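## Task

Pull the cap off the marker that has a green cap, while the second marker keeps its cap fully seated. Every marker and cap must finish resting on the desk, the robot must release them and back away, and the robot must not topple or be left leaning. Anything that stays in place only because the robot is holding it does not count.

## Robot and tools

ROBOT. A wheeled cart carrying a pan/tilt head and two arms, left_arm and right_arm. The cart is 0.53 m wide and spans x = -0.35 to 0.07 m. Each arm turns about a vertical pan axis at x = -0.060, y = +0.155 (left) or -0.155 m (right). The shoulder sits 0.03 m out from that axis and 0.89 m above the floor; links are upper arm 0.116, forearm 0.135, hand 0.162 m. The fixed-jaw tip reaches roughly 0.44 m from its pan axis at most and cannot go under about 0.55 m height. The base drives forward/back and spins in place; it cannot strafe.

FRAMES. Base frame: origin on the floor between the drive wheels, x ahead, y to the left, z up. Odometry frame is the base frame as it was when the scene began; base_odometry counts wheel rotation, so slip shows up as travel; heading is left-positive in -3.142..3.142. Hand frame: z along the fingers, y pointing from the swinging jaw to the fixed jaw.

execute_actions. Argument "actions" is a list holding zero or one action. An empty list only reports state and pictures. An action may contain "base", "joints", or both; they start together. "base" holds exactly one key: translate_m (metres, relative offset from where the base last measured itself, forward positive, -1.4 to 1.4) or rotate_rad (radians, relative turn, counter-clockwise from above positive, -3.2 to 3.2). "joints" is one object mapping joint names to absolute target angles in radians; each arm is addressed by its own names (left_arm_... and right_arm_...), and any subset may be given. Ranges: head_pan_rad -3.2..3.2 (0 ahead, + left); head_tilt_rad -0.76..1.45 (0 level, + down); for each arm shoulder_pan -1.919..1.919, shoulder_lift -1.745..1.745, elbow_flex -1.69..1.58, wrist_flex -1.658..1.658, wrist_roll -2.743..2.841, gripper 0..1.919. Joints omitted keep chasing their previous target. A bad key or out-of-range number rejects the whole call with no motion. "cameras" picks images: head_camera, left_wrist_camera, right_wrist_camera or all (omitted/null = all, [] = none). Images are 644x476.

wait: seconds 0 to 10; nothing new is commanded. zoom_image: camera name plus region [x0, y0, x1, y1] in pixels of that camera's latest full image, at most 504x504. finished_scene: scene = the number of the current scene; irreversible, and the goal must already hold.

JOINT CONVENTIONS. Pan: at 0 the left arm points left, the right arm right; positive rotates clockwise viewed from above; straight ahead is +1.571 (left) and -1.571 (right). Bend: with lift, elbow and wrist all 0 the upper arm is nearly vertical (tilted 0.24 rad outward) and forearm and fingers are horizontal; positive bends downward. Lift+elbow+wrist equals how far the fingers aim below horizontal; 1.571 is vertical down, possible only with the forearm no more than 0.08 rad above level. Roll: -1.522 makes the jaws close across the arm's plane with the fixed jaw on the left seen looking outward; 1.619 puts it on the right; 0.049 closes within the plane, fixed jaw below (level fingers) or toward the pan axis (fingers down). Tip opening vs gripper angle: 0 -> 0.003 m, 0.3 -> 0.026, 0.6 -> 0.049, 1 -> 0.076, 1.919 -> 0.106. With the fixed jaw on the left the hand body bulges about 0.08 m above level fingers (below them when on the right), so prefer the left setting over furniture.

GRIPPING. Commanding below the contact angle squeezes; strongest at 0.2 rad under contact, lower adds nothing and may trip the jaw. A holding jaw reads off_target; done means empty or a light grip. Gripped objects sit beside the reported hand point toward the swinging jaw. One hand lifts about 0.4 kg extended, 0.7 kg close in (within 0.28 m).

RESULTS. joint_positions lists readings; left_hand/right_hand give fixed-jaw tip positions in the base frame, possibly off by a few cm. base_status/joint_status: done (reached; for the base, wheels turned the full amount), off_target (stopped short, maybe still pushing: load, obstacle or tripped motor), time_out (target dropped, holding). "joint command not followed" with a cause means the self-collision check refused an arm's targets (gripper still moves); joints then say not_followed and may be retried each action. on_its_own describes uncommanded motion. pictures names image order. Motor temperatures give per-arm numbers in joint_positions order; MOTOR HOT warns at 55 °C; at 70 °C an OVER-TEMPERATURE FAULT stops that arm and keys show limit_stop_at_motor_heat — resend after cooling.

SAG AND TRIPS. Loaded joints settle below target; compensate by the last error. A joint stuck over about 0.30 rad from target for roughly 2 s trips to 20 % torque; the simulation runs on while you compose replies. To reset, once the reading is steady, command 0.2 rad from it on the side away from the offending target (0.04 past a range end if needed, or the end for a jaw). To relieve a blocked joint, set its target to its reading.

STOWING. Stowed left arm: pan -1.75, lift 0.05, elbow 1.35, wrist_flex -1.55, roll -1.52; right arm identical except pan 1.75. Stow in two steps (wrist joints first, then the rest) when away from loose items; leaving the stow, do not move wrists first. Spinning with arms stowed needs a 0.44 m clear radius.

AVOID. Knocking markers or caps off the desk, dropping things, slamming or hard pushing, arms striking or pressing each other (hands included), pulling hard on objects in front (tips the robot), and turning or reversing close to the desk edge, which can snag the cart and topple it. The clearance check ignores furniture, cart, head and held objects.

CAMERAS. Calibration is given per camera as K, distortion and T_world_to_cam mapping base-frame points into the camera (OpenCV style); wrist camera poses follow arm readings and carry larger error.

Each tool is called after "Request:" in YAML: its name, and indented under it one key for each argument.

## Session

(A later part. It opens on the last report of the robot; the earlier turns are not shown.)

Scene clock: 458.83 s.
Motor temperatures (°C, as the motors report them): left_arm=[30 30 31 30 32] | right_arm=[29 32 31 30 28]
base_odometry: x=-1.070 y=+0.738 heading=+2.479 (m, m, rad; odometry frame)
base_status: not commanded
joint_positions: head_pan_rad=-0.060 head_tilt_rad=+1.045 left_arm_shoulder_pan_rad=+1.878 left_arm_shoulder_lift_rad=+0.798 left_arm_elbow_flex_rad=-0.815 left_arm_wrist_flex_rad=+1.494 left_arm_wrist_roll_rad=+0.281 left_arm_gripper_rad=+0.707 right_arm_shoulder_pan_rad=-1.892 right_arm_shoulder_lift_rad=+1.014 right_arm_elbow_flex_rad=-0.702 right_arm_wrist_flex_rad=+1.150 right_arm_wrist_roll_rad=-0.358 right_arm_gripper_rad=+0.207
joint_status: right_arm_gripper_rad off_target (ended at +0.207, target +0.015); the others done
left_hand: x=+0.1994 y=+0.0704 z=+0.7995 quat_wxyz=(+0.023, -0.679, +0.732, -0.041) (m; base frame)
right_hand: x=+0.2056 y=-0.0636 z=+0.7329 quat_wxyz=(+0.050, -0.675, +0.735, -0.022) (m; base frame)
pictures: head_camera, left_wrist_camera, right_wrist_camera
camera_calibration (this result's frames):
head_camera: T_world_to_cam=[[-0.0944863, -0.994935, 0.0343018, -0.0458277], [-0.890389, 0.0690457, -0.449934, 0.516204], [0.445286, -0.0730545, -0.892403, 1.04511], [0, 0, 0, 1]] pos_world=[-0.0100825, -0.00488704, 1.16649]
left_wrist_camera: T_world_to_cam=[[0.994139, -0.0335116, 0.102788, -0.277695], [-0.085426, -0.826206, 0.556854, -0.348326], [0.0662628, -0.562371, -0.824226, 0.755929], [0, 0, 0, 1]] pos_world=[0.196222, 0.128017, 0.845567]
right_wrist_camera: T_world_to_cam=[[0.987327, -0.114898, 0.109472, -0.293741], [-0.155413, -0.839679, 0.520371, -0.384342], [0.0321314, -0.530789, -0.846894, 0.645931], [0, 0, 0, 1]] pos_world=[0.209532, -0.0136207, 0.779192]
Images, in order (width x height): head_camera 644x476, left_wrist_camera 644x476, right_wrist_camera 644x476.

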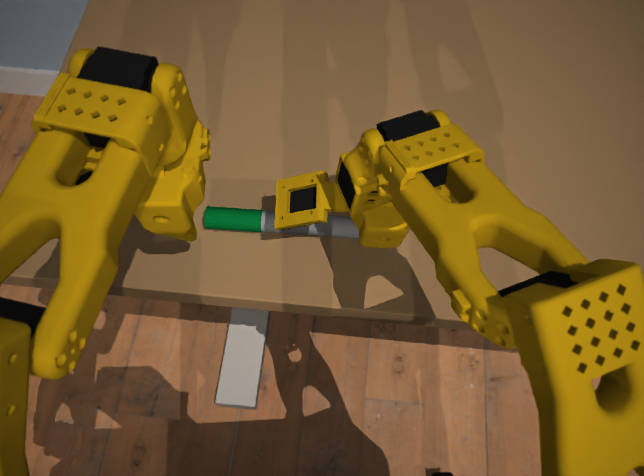

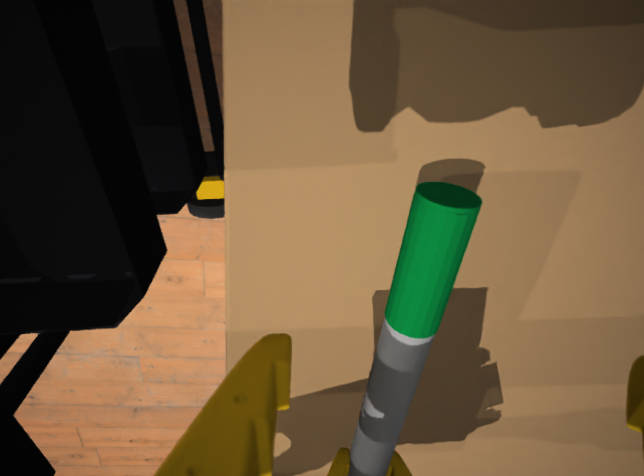

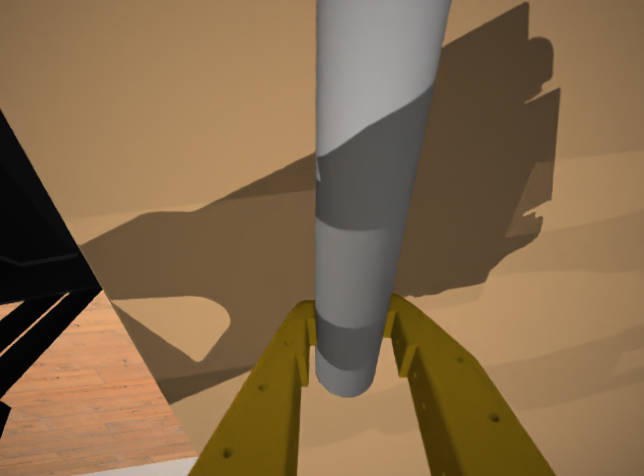

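Request:
zoom_image:
  camera: "left_wrist_camera"
  region: [260, 160, 520, 420]

Request:
zoom_image:
  camera: "head_camera"
  region: [150, 150, 410, 270]

Region (260, 160, 520, 420) of left_wrist_camera's 644x476 image, scaled by 1.938.

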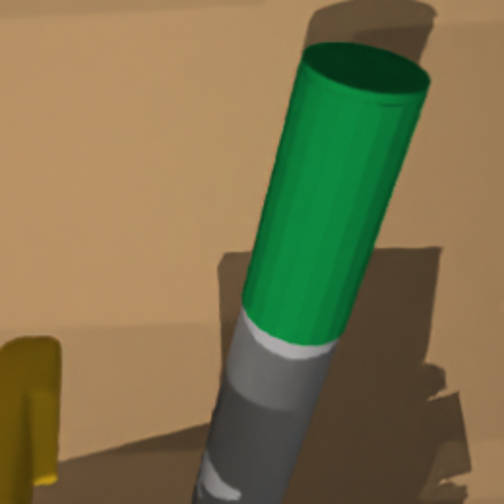

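Region (150, 150, 410, 270) of head_camera's 644x476 image, scaled by 1.938; it fills the top 233 rows of this view, and the rest is white.

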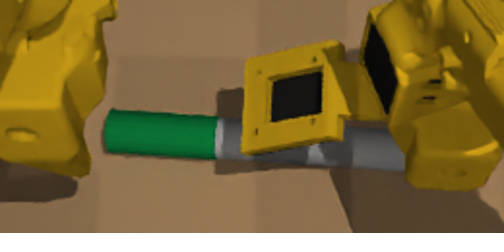

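Request:
execute_actions:
  actions:
    - {"joints": {"left_arm_shoulder_pan_rad": 1.911, "left_arm_shoulder_lift_rad": 1.016, "left_arm_wrist_flex_rad": 1.24}}

Scene clock: 482.43 s.
Motor temperatures (°C, as the motors report them): left_arm=[30 30 31 30 32] | right_arm=[29 32 31 30 28]
base_odometry: x=-1.070 y=+0.738 heading=+2.479 (m, m, rad; odometry frame)
base_status: not commanded
joint_positions: head_pan_rad=-0.060 head_tilt_rad=+1.045 left_arm_shoulder_pan_rad=+1.901 left_arm_shoulder_lift_rad=+1.042 left_arm_elbow_flex_rad=-0.817 left_arm_wrist_flex_rad=+1.250 left_arm_wrist_roll_rad=+0.281 left_arm_gripper_rad=+0.707 right_arm_shoulder_pan_rad=-1.892 right_arm_shoulder_lift_rad=+1.014 right_arm_elbow_flex_rad=-0.702 right_arm_wrist_flex_rad=+1.150 right_arm_wrist_roll_rad=-0.358 right_arm_gripper_rad=+0.207
joint_status: all done
left_hand: x=+0.2062 y=+0.0615 z=+0.7410 quat_wxyz=(+0.023, -0.671, +0.740, -0.042) (m; base frame)
right_hand: x=+0.2056 y=-0.0636 z=+0.7329 quat_wxyz=(+0.050, -0.675, +0.735, -0.022) (m; base frame)
pictures: head_camera, left_wrist_camera, right_wrist_camera
camera_calibration (this result's frames):
head_camera: T_world_to_cam=[[-0.0944859, -0.994935, 0.0343018, -0.0458277], [-0.890389, 0.0690454, -0.449933, 0.516204], [0.445286, -0.0730543, -0.892403, 1.04511], [0, 0, 0, 1]] pos_world=[-0.0100825, -0.00488703, 1.16649]
left_wrist_camera: T_world_to_cam=[[0.992954, -0.056324, 0.104257, -0.278156], [-0.105221, -0.823745, 0.557112, -0.318845], [0.0545023, -0.564156, -0.823867, 0.704515], [0, 0, 0, 1]] pos_world=[0.20425, 0.119143, 0.787059]
right_wrist_camera: T_world_to_cam=[[0.987327, -0.114898, 0.109472, -0.293741], [-0.155413, -0.839679, 0.520371, -0.384342], [0.0321314, -0.530789, -0.846894, 0.645931], [0, 0, 0, 1]] pos_world=[0.209532, -0.0136207, 0.779192]
Images, in order (width x height): head_camera 644x476, left_wrist_camera 644x476, right_wrist_camera 644x476.

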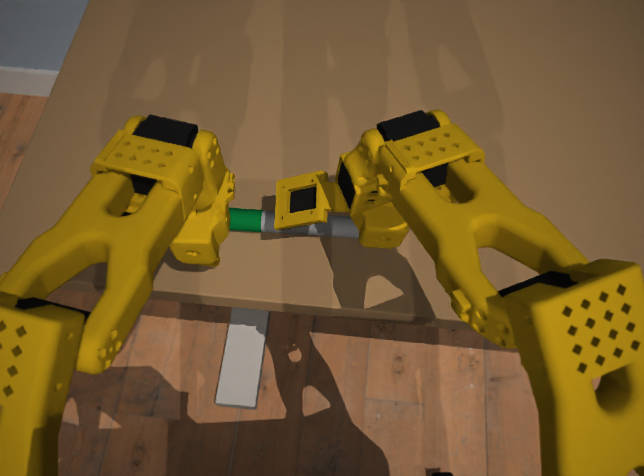

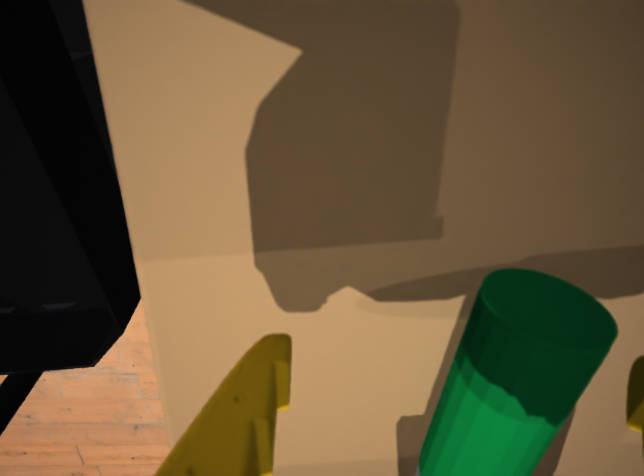

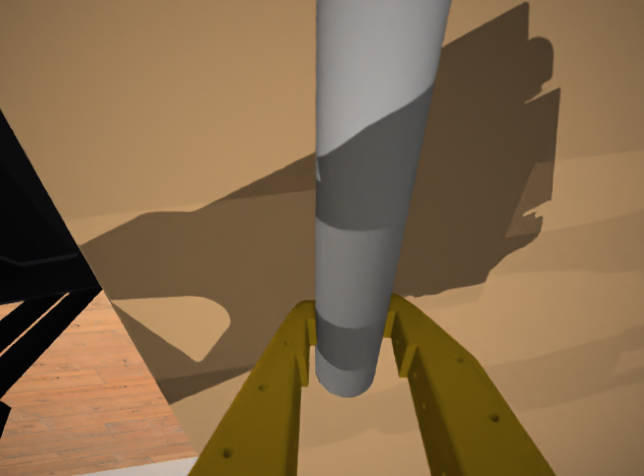

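Request:
zoom_image:
  camera: "left_wrist_camera"
  region: [244, 236, 644, 476]

Region (244, 236, 644, 476) of left_wrist_camera's 644x476 image, scaled by 1.260; it fills the top 302 rows of this view, and the rest is white.

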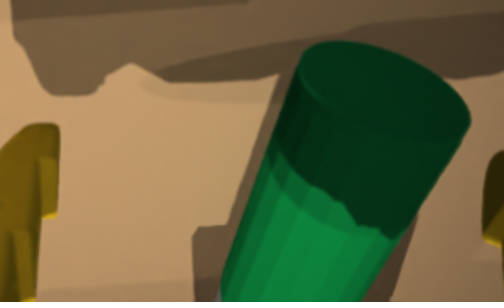

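Request:
execute_actions:
  actions:
    - {"joints": {"left_arm_wrist_flex_rad": 1.098, "left_arm_gripper_rad": 0.02}}

Scene clock: 509.60 s.
Motor temperatures (°C, as the motors report them): left_arm=[30 30 31 30 32] | right_arm=[29 32 31 30 28]
base_odometry: x=-1.070 y=+0.738 heading=+2.479 (m, m, rad; odometry frame)
base_status: not commanded
joint_positions: head_pan_rad=-0.060 head_tilt_rad=+1.045 left_arm_shoulder_pan_rad=+1.901 left_arm_shoulder_lift_rad=+1.042 left_arm_elbow_flex_rad=-0.823 left_arm_wrist_flex_rad=+1.106 left_arm_wrist_roll_rad=+0.281 left_arm_gripper_rad=+0.203 right_arm_shoulder_pan_rad=-1.897 right_arm_shoulder_lift_rad=+1.018 right_arm_elbow_flex_rad=-0.702 right_arm_wrist_flex_rad=+1.150 right_arm_wrist_roll_rad=-0.353 right_arm_gripper_rad=+0.206
joint_status: left_arm_gripper_rad off_target (ended at +0.203, target +0.020); the others done
left_hand: x=+0.2290 y=+0.0536 z=+0.7448 quat_wxyz=(+0.059, -0.667, +0.735, -0.107) (m; base frame)
right_hand: x=+0.2045 y=-0.0627 z=+0.7318 quat_wxyz=(+0.048, -0.679, +0.732, -0.021) (m; base frame)
pictures: head_camera, left_wrist_camera, right_wrist_camera
camera_calibration (this result's frames):
head_camera: T_world_to_cam=[[-0.094486, -0.994935, 0.0343018, -0.0458277], [-0.890389, 0.0690455, -0.449934, 0.516204], [0.445286, -0.0730544, -0.892403, 1.04511], [0, 0, 0, 1]] pos_world=[-0.0100825, -0.00488703, 1.16649]
left_wrist_camera: T_world_to_cam=[[0.967966, -0.0477619, 0.246495, -0.402315], [-0.185938, -0.796087, 0.575911, -0.321994], [0.168725, -0.603295, -0.779466, 0.644856], [0, 0, 0, 1]] pos_world=[0.220753, 0.113488, 0.787252]
right_wrist_camera: T_world_to_cam=[[0.988791, -0.105623, 0.105528, -0.289223], [-0.145512, -0.840054, 0.522624, -0.38682], [0.0334483, -0.532122, -0.846007, 0.644491], [0, 0, 0, 1]] pos_world=[0.208137, -0.0125502, 0.777927]
Images, in order (width x height): head_camera 644x476, left_wrist_camera 644x476, right_wrist_camera 644x476.

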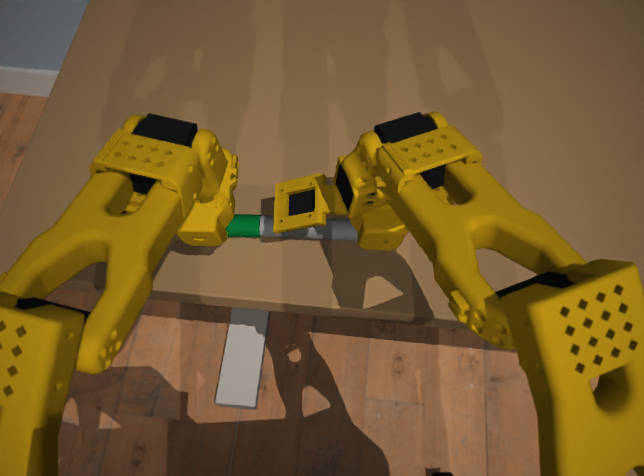

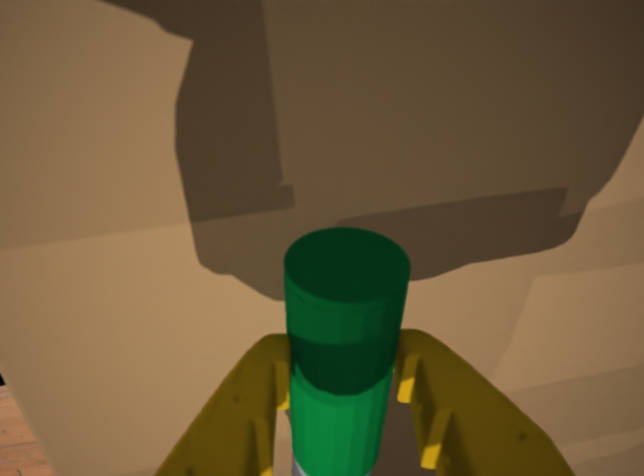

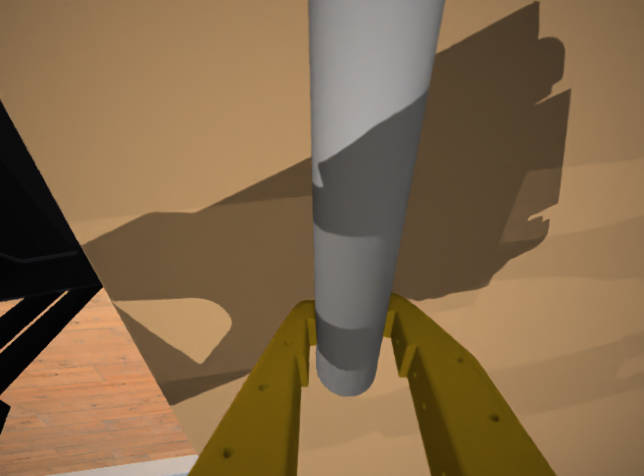

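Request:
execute_actions:
  actions:
    - {"joints": {"left_arm_shoulder_pan_rad": 1.79, "right_arm_shoulder_pan_rad": -1.787, "left_arm_gripper_rad": 0.01, "right_arm_gripper_rad": 0.012}}

Scene clock: 518.07 s.
Motor temperatures (°C, as the motors report them): left_arm=[30 31 31 30 32] | right_arm=[29 32 31 30 28]
base_odometry: x=-1.070 y=+0.738 heading=+2.479 (m, m, rad; odometry frame)
base_status: not commanded
joint_positions: head_pan_rad=-0.060 head_tilt_rad=+1.045 left_arm_shoulder_pan_rad=+1.798 left_arm_shoulder_lift_rad=+1.044 left_arm_elbow_flex_rad=-0.829 left_arm_wrist_flex_rad=+1.100 left_arm_wrist_roll_rad=+0.283 left_arm_gripper_rad=+0.203 right_arm_shoulder_pan_rad=-1.793 right_arm_shoulder_lift_rad=+1.020 right_arm_elbow_flex_rad=-0.706 right_arm_wrist_flex_rad=+1.147 right_arm_wrist_roll_rad=-0.352 right_arm_gripper_rad=+0.206
joint_status: left_arm_gripper_rad off_target (ended at +0.203, target +0.010); right_arm_gripper_rad off_target (ended at +0.206, target +0.012); the others done
left_hand: x=+0.2396 y=+0.0834 z=+0.7456 quat_wxyz=(+0.067, -0.704, +0.699, -0.109) (m; base frame)
right_hand: x=+0.2138 y=-0.0905 z=+0.7321 quat_wxyz=(+0.049, -0.640, +0.766, -0.025) (m; base frame)
pictures: head_camera, left_wrist_camera, right_wrist_camera
camera_calibration (this result's frames):
head_camera: T_world_to_cam=[[-0.0944767, -0.994936, 0.0343018, -0.0458273], [-0.89039, 0.0690371, -0.449934, 0.516204], [0.445287, -0.0730502, -0.892403, 1.04511], [0, 0, 0, 1]] pos_world=[-0.0100824, -0.00488668, 1.16649]
left_wrist_camera: T_world_to_cam=[[0.965071, 0.0539373, 0.256375, -0.426578], [-0.108059, -0.80951, 0.577076, -0.315191], [0.238664, -0.584623, -0.775406, 0.640276], [0, 0, 0, 1]] pos_world=[0.224808, 0.142178, 0.787728]
right_wrist_camera: T_world_to_cam=[[0.972083, -0.206649, 0.111136, -0.311056], [-0.234076, -0.821313, 0.520244, -0.386599], [-0.0162306, -0.531734, -0.846756, 0.640836], [0, 0, 0, 1]] pos_world=[0.222279, -0.0410437, 0.778327]
Images, in order (width x height): head_camera 644x476, left_wrist_camera 644x476, right_wrist_camera 644x476.

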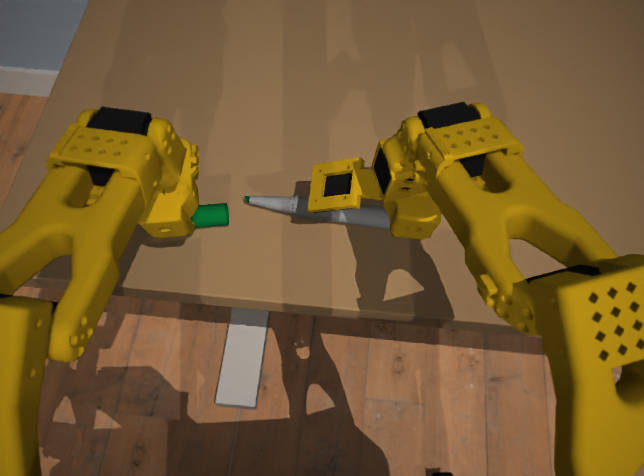

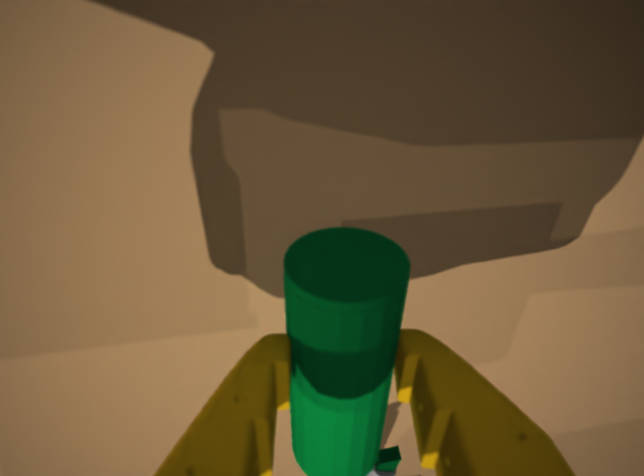

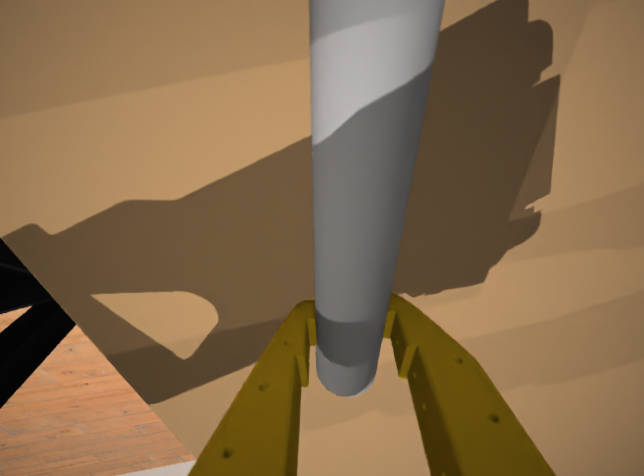

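I'll check the current state first.

Request:
execute_actions:
  actions: []

Scene clock: 528.07 s.
Motor temperatures (°C, as the motors report them): left_arm=[30 31 31 30 32] | right_arm=[29 32 31 30 28]
base_odometry: x=-1.070 y=+0.738 heading=+2.479 (m, m, rad; odometry frame)
base_status: not commanded
joint_positions: head_pan_rad=-0.060 head_tilt_rad=+1.045 left_arm_shoulder_pan_rad=+1.798 left_arm_shoulder_lift_rad=+1.044 left_arm_elbow_flex_rad=-0.829 left_arm_wrist_flex_rad=+1.100 left_arm_wrist_roll_rad=+0.283 left_arm_gripper_rad=+0.203 right_arm_shoulder_pan_rad=-1.793 right_arm_shoulder_lift_rad=+1.020 right_arm_elbow_flex_rad=-0.706 right_arm_wrist_flex_rad=+1.147 right_arm_wrist_roll_rad=-0.352 right_arm_gripper_rad=+0.206
joint_status: left_arm_gripper_rad off_target (ended at +0.203, target +0.010); right_arm_gripper_rad off_target (ended at +0.206, target +0.012); the others done
left_hand: x=+0.2396 y=+0.0834 z=+0.7456 quat_wxyz=(+0.067, -0.704, +0.699, -0.109) (m; base frame)
right_hand: x=+0.2138 y=-0.0905 z=+0.7321 quat_wxyz=(+0.049, -0.640, +0.766, -0.025) (m; base frame)
pictures: head_camera, left_wrist_camera, right_wrist_camera
camera_calibration (this result's frames):
head_camera: T_world_to_cam=[[-0.0944767, -0.994936, 0.0343018, -0.0458273], [-0.89039, 0.0690372, -0.449934, 0.516204], [0.445287, -0.0730502, -0.892403, 1.04511], [0, 0, 0, 1]] pos_world=[-0.0100824, -0.00488668, 1.16649]
left_wrist_camera: T_world_to_cam=[[0.965071, 0.0539373, 0.256375, -0.426578], [-0.108059, -0.80951, 0.577076, -0.315191], [0.238664, -0.584623, -0.775406, 0.640276], [0, 0, 0, 1]] pos_world=[0.224808, 0.142178, 0.787728]
right_wrist_camera: T_world_to_cam=[[0.972083, -0.206649, 0.111136, -0.311056], [-0.234076, -0.821313, 0.520244, -0.386599], [-0.0162306, -0.531734, -0.846756, 0.640836], [0, 0, 0, 1]] pos_world=[0.222279, -0.0410437, 0.778327]
Images, in order (width x height): head_camera 644x476, left_wrist_camera 644x476, right_wrist_camera 644x476.

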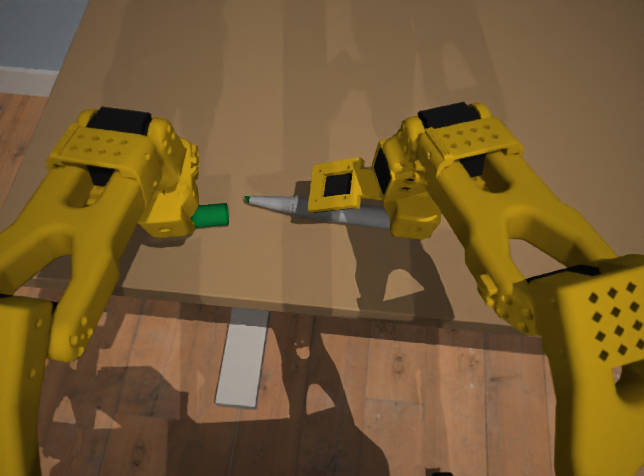

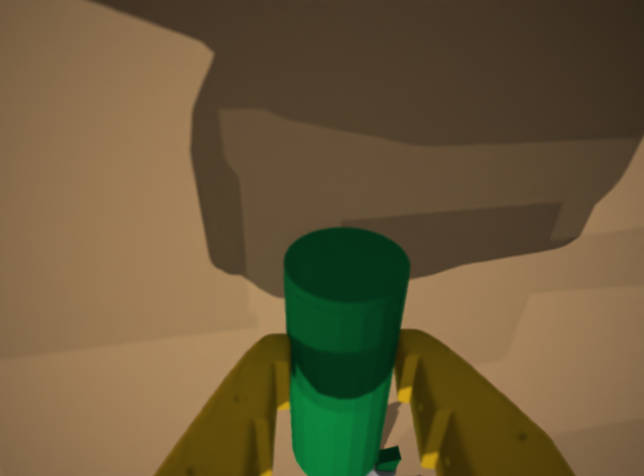

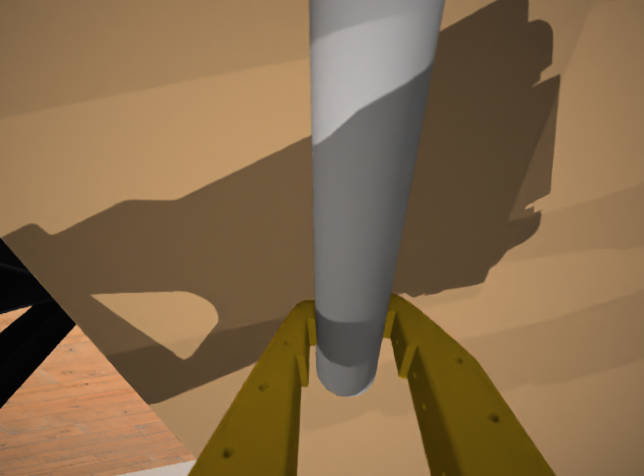

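Request:
execute_actions:
  actions:
    - {"joints": {"left_arm_shoulder_lift_rad": 1.034, "right_arm_shoulder_lift_rad": 1.006}}

Scene clock: 533.90 s.
Motor temperatures (°C, as the motors report them): left_arm=[30 31 31 30 32] | right_arm=[29 32 31 30 28]
base_odometry: x=-1.070 y=+0.738 heading=+2.479 (m, m, rad; odometry frame)
base_status: not commanded
joint_positions: head_pan_rad=-0.060 head_tilt_rad=+1.045 left_arm_shoulder_pan_rad=+1.798 left_arm_shoulder_lift_rad=+1.053 left_arm_elbow_flex_rad=-0.829 left_arm_wrist_flex_rad=+1.100 left_arm_wrist_roll_rad=+0.283 left_arm_gripper_rad=+0.203 right_arm_shoulder_pan_rad=-1.793 right_arm_shoulder_lift_rad=+1.029 right_arm_elbow_flex_rad=-0.706 right_arm_wrist_flex_rad=+1.147 right_arm_wrist_roll_rad=-0.352 right_arm_gripper_rad=+0.206
joint_status: all done
left_hand: x=+0.2383 y=+0.0837 z=+0.7431 quat_wxyz=(+0.065, -0.704, +0.699, -0.105) (m; base frame)
right_hand: x=+0.2123 y=-0.0908 z=+0.7298 quat_wxyz=(+0.045, -0.640, +0.766, -0.023) (m; base frame)
pictures: head_camera, left_wrist_camera, right_wrist_camera
camera_calibration (this result's frames):
head_camera: T_world_to_cam=[[-0.0944768, -0.994936, 0.0343018, -0.0458273], [-0.89039, 0.0690372, -0.449934, 0.516204], [0.445287, -0.0730502, -0.892403, 1.04511], [0, 0, 0, 1]] pos_world=[-0.0100824, -0.00488669, 1.16649]
left_wrist_camera: T_world_to_cam=[[0.967332, 0.0534144, 0.247822, -0.418785], [-0.102888, -0.810706, 0.576341, -0.3142], [0.231696, -0.583011, -0.778726, 0.642794], [0, 0, 0, 1]] pos_world=[0.223844, 0.142401, 0.785431]
right_wrist_camera: T_world_to_cam=[[0.973043, -0.206433, 0.102823, -0.303562], [-0.229389, -0.820255, 0.523987, -0.389647], [-0.0238272, -0.533448, -0.845497, 0.639226], [0, 0, 0, 1]] pos_world=[0.221229, -0.0412806, 0.775846]
Images, in order (width x height): head_camera 644x476, left_wrist_camera 644x476, right_wrist_camera 644x476.

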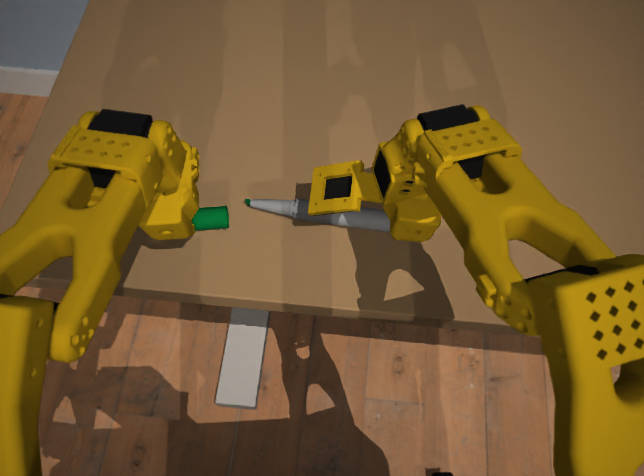

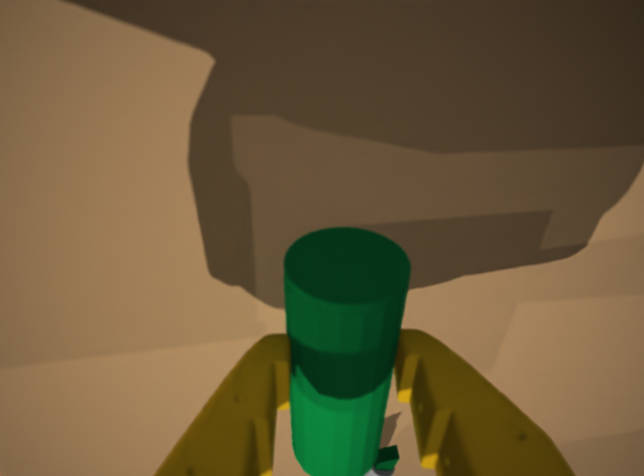

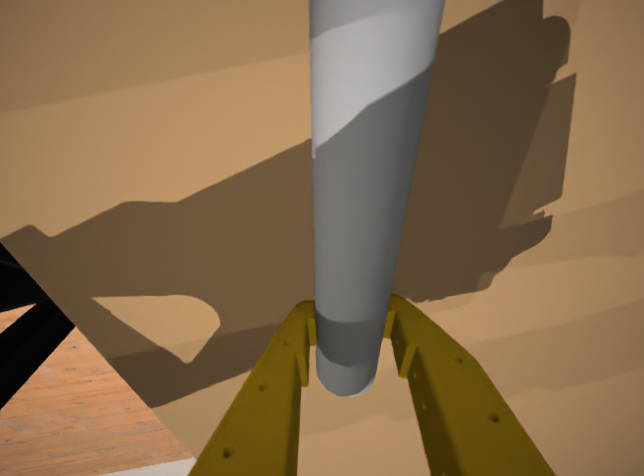

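Request:
zoom_image:
  camera: "head_camera"
  region: [130, 130, 470, 290]

Region (130, 130, 470, 290) of head_camera's 644x476 image, scaled by 1.482; it fills the top 237 rows of this view, and the rest is white.

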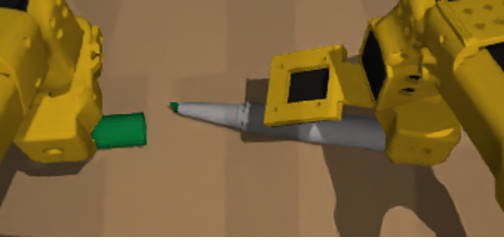

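Request:
execute_actions:
  actions:
    - {"joints": {"left_arm_shoulder_lift_rad": 1.043, "right_arm_shoulder_lift_rad": 1.016, "left_arm_gripper_rad": 0.6, "right_arm_gripper_rad": 0.6}}

Scene clock: 547.77 s.
Motor temperatures (°C, as the motors report them): left_arm=[30 31 31 30 32] | right_arm=[29 32 31 30 28]
base_odometry: x=-1.070 y=+0.738 heading=+2.479 (m, m, rad; odometry frame)
base_status: not commanded
joint_positions: head_pan_rad=-0.060 head_tilt_rad=+1.045 left_arm_shoulder_pan_rad=+1.798 left_arm_shoulder_lift_rad=+1.068 left_arm_elbow_flex_rad=-0.829 left_arm_wrist_flex_rad=+1.100 left_arm_wrist_roll_rad=+0.283 left_arm_gripper_rad=+0.591 right_arm_shoulder_pan_rad=-1.793 right_arm_shoulder_lift_rad=+1.038 right_arm_elbow_flex_rad=-0.706 right_arm_wrist_flex_rad=+1.147 right_arm_wrist_roll_rad=-0.352 right_arm_gripper_rad=+0.592
joint_status: all done
left_hand: x=+0.2360 y=+0.0842 z=+0.7389 quat_wxyz=(+0.061, -0.705, +0.700, -0.098) (m; base frame)
right_hand: x=+0.2108 y=-0.0911 z=+0.7275 quat_wxyz=(+0.041, -0.641, +0.767, -0.021) (m; base frame)
pictures: head_camera, left_wrist_camera, right_wrist_camera
camera_calibration (this result's frames):
head_camera: T_world_to_cam=[[-0.0944768, -0.994936, 0.0343018, -0.0458273], [-0.89039, 0.0690373, -0.449934, 0.516204], [0.445287, -0.0730503, -0.892403, 1.04511], [0, 0, 0, 1]] pos_world=[-0.0100824, -0.00488669, 1.16649]
left_wrist_camera: T_world_to_cam=[[0.970929, 0.0525823, 0.233521, -0.405768], [-0.0942843, -0.812697, 0.575009, -0.312452], [0.220017, -0.58031, -0.784113, 0.646854], [0, 0, 0, 1]] pos_world=[0.222193, 0.142783, 0.781625]
right_wrist_camera: T_world_to_cam=[[0.973929, -0.206233, 0.0945006, -0.296066], [-0.224668, -0.81919, 0.527686, -0.392652], [-0.0314123, -0.53516, -0.844166, 0.637552], [0, 0, 0, 1]] pos_world=[0.220158, -0.0415225, 0.773376]
Images, in order (width x height): head_camera 644x476, left_wrist_camera 644x476, right_wrist_camera 644x476.

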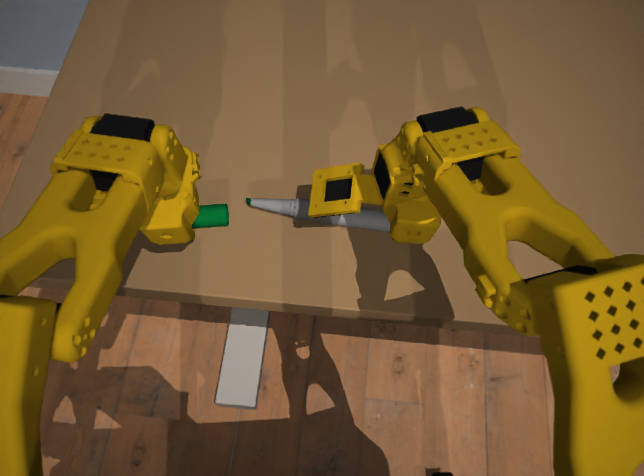

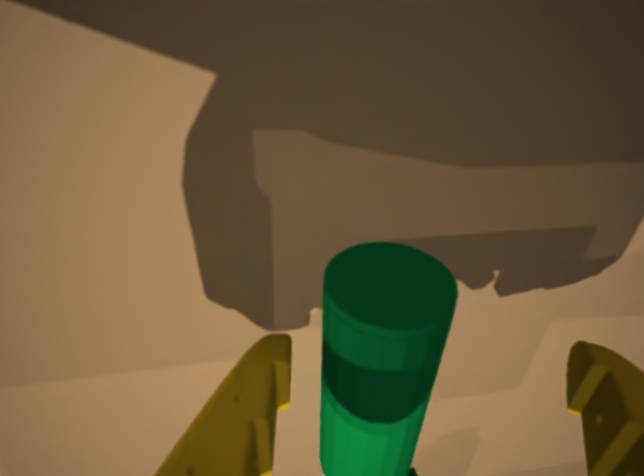

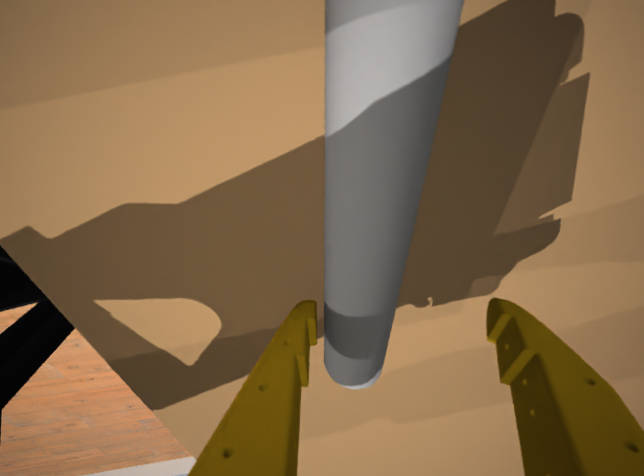

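Request:
execute_actions:
  actions:
    - {"joints": {"left_arm_shoulder_lift_rad": 0.81, "left_arm_wrist_flex_rad": 1.34, "left_arm_gripper_rad": 0.8, "right_arm_shoulder_lift_rad": 0.78, "right_arm_wrist_flex_rad": 1.39, "right_arm_gripper_rad": 0.8}}

Scene clock: 554.27 s.
Motor temperatures (°C, as the motors report them): left_arm=[30 31 31 30 32] | right_arm=[29 32 31 30 28]
base_odometry: x=-1.070 y=+0.738 heading=+2.479 (m, m, rad; odometry frame)
base_status: not commanded
joint_positions: head_pan_rad=-0.060 head_tilt_rad=+1.045 left_arm_shoulder_pan_rad=+1.798 left_arm_shoulder_lift_rad=+0.873 left_arm_elbow_flex_rad=-0.829 left_arm_wrist_flex_rad=+1.331 left_arm_wrist_roll_rad=+0.283 left_arm_gripper_rad=+0.792 right_arm_shoulder_pan_rad=-1.793 right_arm_shoulder_lift_rad=+0.843 right_arm_elbow_flex_rad=-0.706 right_arm_wrist_flex_rad=+1.385 right_arm_wrist_roll_rad=-0.352 right_arm_gripper_rad=+0.793
joint_status: all done
left_hand: x=+0.2253 y=+0.0867 z=+0.7851 quat_wxyz=(+0.051, -0.706, +0.701, -0.083) (m; base frame)
right_hand: x=+0.2008 y=-0.0934 z=+0.7740 quat_wxyz=(+0.022, -0.641, +0.767, -0.011) (m; base frame)
pictures: head_camera, left_wrist_camera, right_wrist_camera
camera_calibration (this result's frames):
head_camera: T_world_to_cam=[[-0.0944769, -0.994936, 0.0343018, -0.0458273], [-0.89039, 0.0690373, -0.449934, 0.516204], [0.445287, -0.0730503, -0.892403, 1.04511], [0, 0, 0, 1]] pos_world=[-0.0100824, -0.00488669, 1.16649]
left_wrist_camera: T_world_to_cam=[[0.978686, 0.0507877, 0.198982, -0.380769], [-0.0737247, -0.817453, 0.571258, -0.339337], [0.191671, -0.573752, -0.796285, 0.702322], [0, 0, 0, 1]] pos_world=[0.213021, 0.144905, 0.828863]
right_wrist_camera: T_world_to_cam=[[0.977073, -0.205523, 0.0555698, -0.261585], [-0.202206, -0.814121, 0.544353, -0.438228], [-0.0666366, -0.543109, -0.837014, 0.676061], [0, 0, 0, 1]] pos_world=[0.212026, -0.0433575, 0.81896]
Images, in order (width x height): head_camera 644x476, left_wrist_camera 644x476, right_wrist_camera 644x476.

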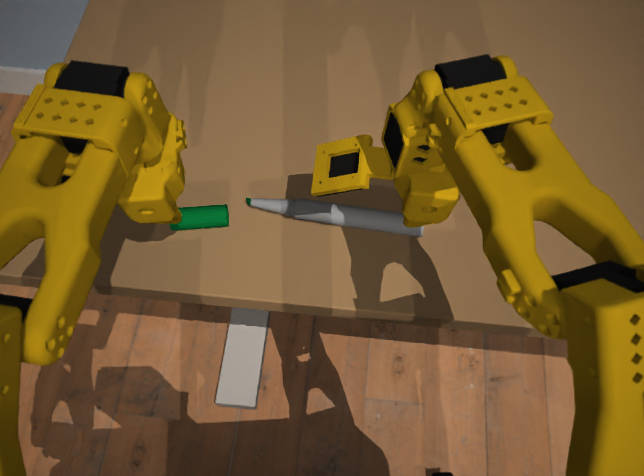

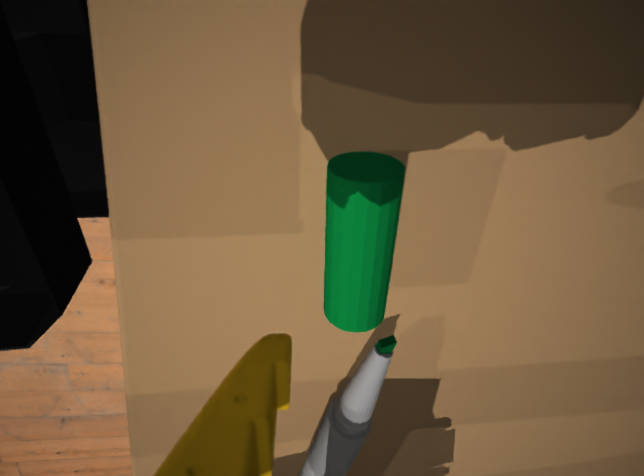

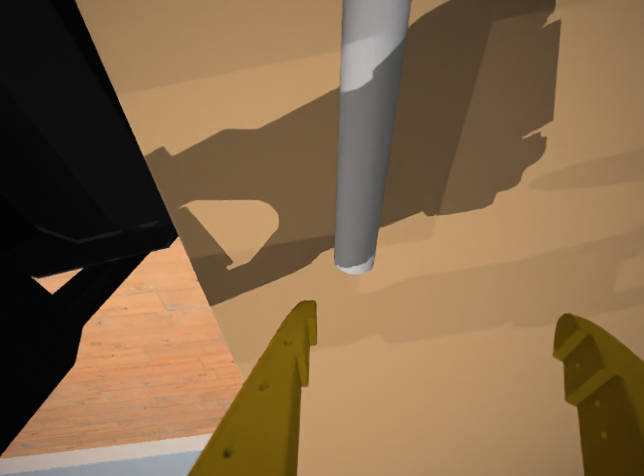

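Request:
execute_actions:
  actions:
    - {"base": {"translate_m": -0.32}, "joints": {"head_tilt_rad": 0.62, "head_pan_rad": -0.15}}

Scene clock: 560.77 s.
Motor temperatures (°C, as the motors report them): left_arm=[30 31 31 30 32] | right_arm=[29 32 31 30 28]
base_odometry: x=-0.817 y=+0.542 heading=+2.480 (m, m, rad; odometry frame)
base_status: done
joint_positions: head_pan_rad=-0.140 head_tilt_rad=+0.634 left_arm_shoulder_pan_rad=+1.798 left_arm_shoulder_lift_rad=+0.873 left_arm_elbow_flex_rad=-0.829 left_arm_wrist_flex_rad=+1.333 left_arm_wrist_roll_rad=+0.283 left_arm_gripper_rad=+0.792 right_arm_shoulder_pan_rad=-1.793 right_arm_shoulder_lift_rad=+0.843 right_arm_elbow_flex_rad=-0.706 right_arm_wrist_flex_rad=+1.385 right_arm_wrist_roll_rad=-0.352 right_arm_gripper_rad=+0.793
joint_status: all done
left_hand: x=+0.2250 y=+0.0868 z=+0.7851 quat_wxyz=(+0.051, -0.706, +0.701, -0.082) (m; base frame)
right_hand: x=+0.2008 y=-0.0934 z=+0.7740 quat_wxyz=(+0.022, -0.641, +0.767, -0.011) (m; base frame)
pictures: head_camera, left_wrist_camera, right_wrist_camera
camera_calibration (this result's frames):
head_camera: T_world_to_cam=[[-0.184525, -0.982671, 0.0175525, -0.0307811], [-0.630202, 0.104596, -0.769354, 0.896086], [0.754186, -0.153027, -0.638581, 0.767484], [0, 0, 0, 1]] pos_world=[-0.0197905, -0.00652962, 1.18005]
left_wrist_camera: T_world_to_cam=[[0.978983, 0.0507192, 0.197536, -0.379458], [-0.0728711, -0.81765, 0.571085, -0.339328], [0.190481, -0.573477, -0.796769, 0.702994], [0, 0, 0, 1]] pos_world=[0.212849, 0.144945, 0.828866]
right_wrist_camera: T_world_to_cam=[[0.977073, -0.205523, 0.0555698, -0.261585], [-0.202206, -0.814121, 0.544353, -0.438228], [-0.0666366, -0.543109, -0.837014, 0.676061], [0, 0, 0, 1]] pos_world=[0.212026, -0.0433575, 0.81896]
Images, in order (width x height): head_camera 644x476, left_wrist_camera 644x476, right_wrist_camera 644x476.

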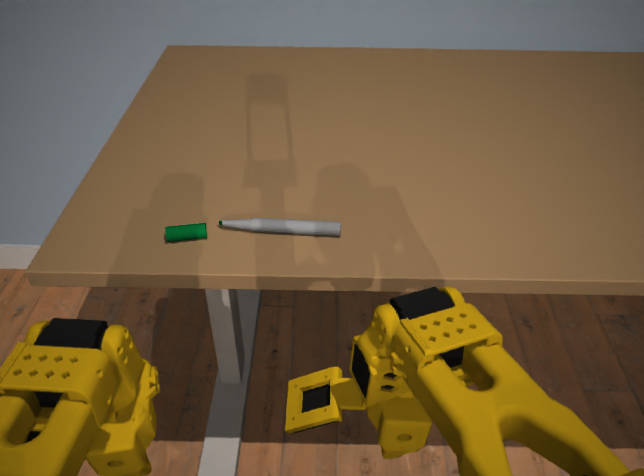

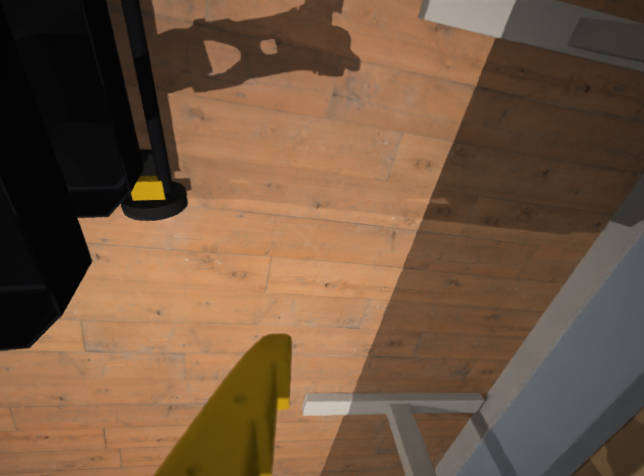

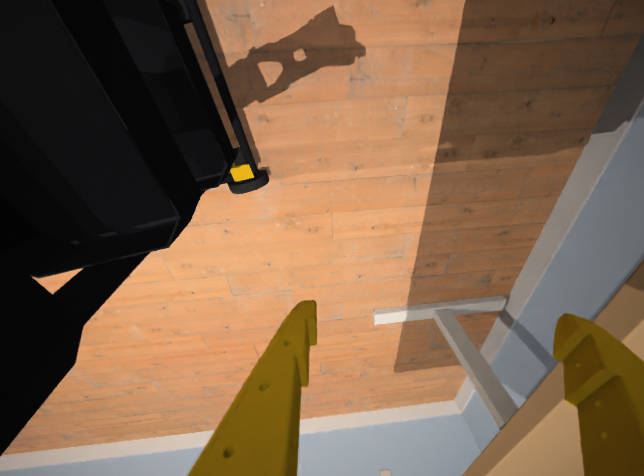

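Request:
execute_actions:
  actions: []
  cameras: ["head_camera"]

Request:
zoom_image:
  camera: "head_camera"
  region: [140, 190, 380, 290]

Scene clock: 565.03 s.
Motor temperatures (°C, as the motors report them): left_arm=[30 31 31 30 32] | right_arm=[29 32 31 30 28]
base_odometry: x=-0.817 y=+0.542 heading=+2.480 (m, m, rad; odometry frame)
base_status: done
joint_positions: head_pan_rad=-0.140 head_tilt_rad=+0.634 left_arm_shoulder_pan_rad=+1.798 left_arm_shoulder_lift_rad=+0.873 left_arm_elbow_flex_rad=-0.829 left_arm_wrist_flex_rad=+1.333 left_arm_wrist_roll_rad=+0.283 left_arm_gripper_rad=+0.792 right_arm_shoulder_pan_rad=-1.793 right_arm_shoulder_lift_rad=+0.843 right_arm_elbow_flex_rad=-0.706 right_arm_wrist_flex_rad=+1.385 right_arm_wrist_roll_rad=-0.352 right_arm_gripper_rad=+0.793
joint_status: all done
left_hand: x=+0.2250 y=+0.0868 z=+0.7851 quat_wxyz=(+0.051, -0.706, +0.701, -0.082) (m; base frame)
right_hand: x=+0.2008 y=-0.0934 z=+0.7740 quat_wxyz=(+0.022, -0.641, +0.767, -0.011) (m; base frame)
pictures: head_camera
camera_calibration (this result's frames):
head_camera: T_world_to_cam=[[-0.184525, -0.982671, 0.0175525, -0.0307811], [-0.630202, 0.104596, -0.769354, 0.896086], [0.754186, -0.153027, -0.638582, 0.767484], [0, 0, 0, 1]] pos_world=[-0.0197905, -0.00652961, 1.18005]
Images, in order (width x height): head_camera 644x476.

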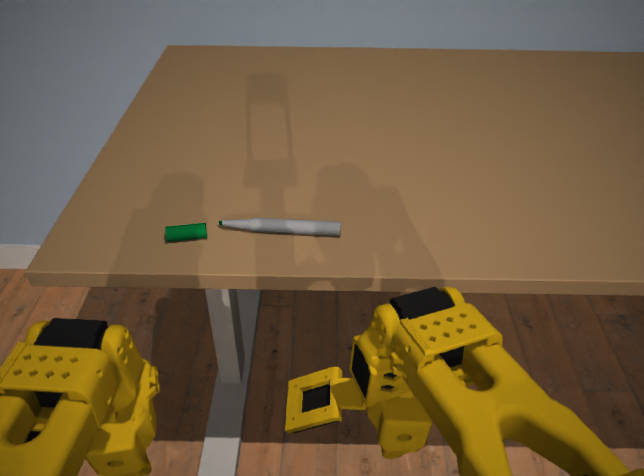

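Region (140, 190, 380, 290) of head_camera's 644x476 image, scaled by 2.100; it fills the top 210 rows of this view, and the rest is white.

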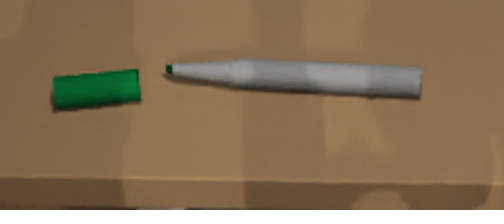

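Request:
execute_actions:
  actions:
    - {"joints": {"head_pan_rad": -0.65}}
  cameras: ["head_camera"]

Scene clock: 567.47 s.
Motor temperatures (°C, as the motors report them): left_arm=[30 31 31 30 32] | right_arm=[29 32 31 30 28]
base_odometry: x=-0.817 y=+0.542 heading=+2.480 (m, m, rad; odometry frame)
base_status: not commanded
joint_positions: head_pan_rad=-0.640 head_tilt_rad=+0.634 left_arm_shoulder_pan_rad=+1.798 left_arm_shoulder_lift_rad=+0.873 left_arm_elbow_flex_rad=-0.829 left_arm_wrist_flex_rad=+1.333 left_arm_wrist_roll_rad=+0.283 left_arm_gripper_rad=+0.792 right_arm_shoulder_pan_rad=-1.793 right_arm_shoulder_lift_rad=+0.843 right_arm_elbow_flex_rad=-0.706 right_arm_wrist_flex_rad=+1.385 right_arm_wrist_roll_rad=-0.352 right_arm_gripper_rad=+0.793
joint_status: all done
left_hand: x=+0.2250 y=+0.0868 z=+0.7851 quat_wxyz=(+0.051, -0.706, +0.701, -0.082) (m; base frame)
right_hand: x=+0.2008 y=-0.0934 z=+0.7740 quat_wxyz=(+0.022, -0.641, +0.767, -0.011) (m; base frame)
pictures: head_camera
camera_calibration (this result's frames):
head_camera: T_world_to_cam=[[-0.63303, -0.773928, 0.0175525, -0.0518608], [-0.502919, 0.393912, -0.769354, 0.902068], [0.588511, -0.495852, -0.638581, 0.759697], [0, 0, 0, 1]] pos_world=[-0.0262513, -0.0187746, 1.18005]
Images, in order (width x height): head_camera 644x476.

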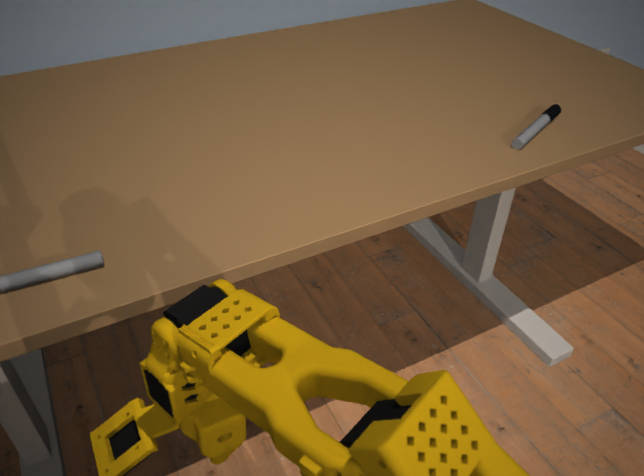

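The green cap is off and lying on the desk next to its marker. The black-capped marker is still capped on the desk, and both hands are clear, so I'm ending the scene.

Request:
finished_scene:
  scene: 2

The scene is finished: the task was done.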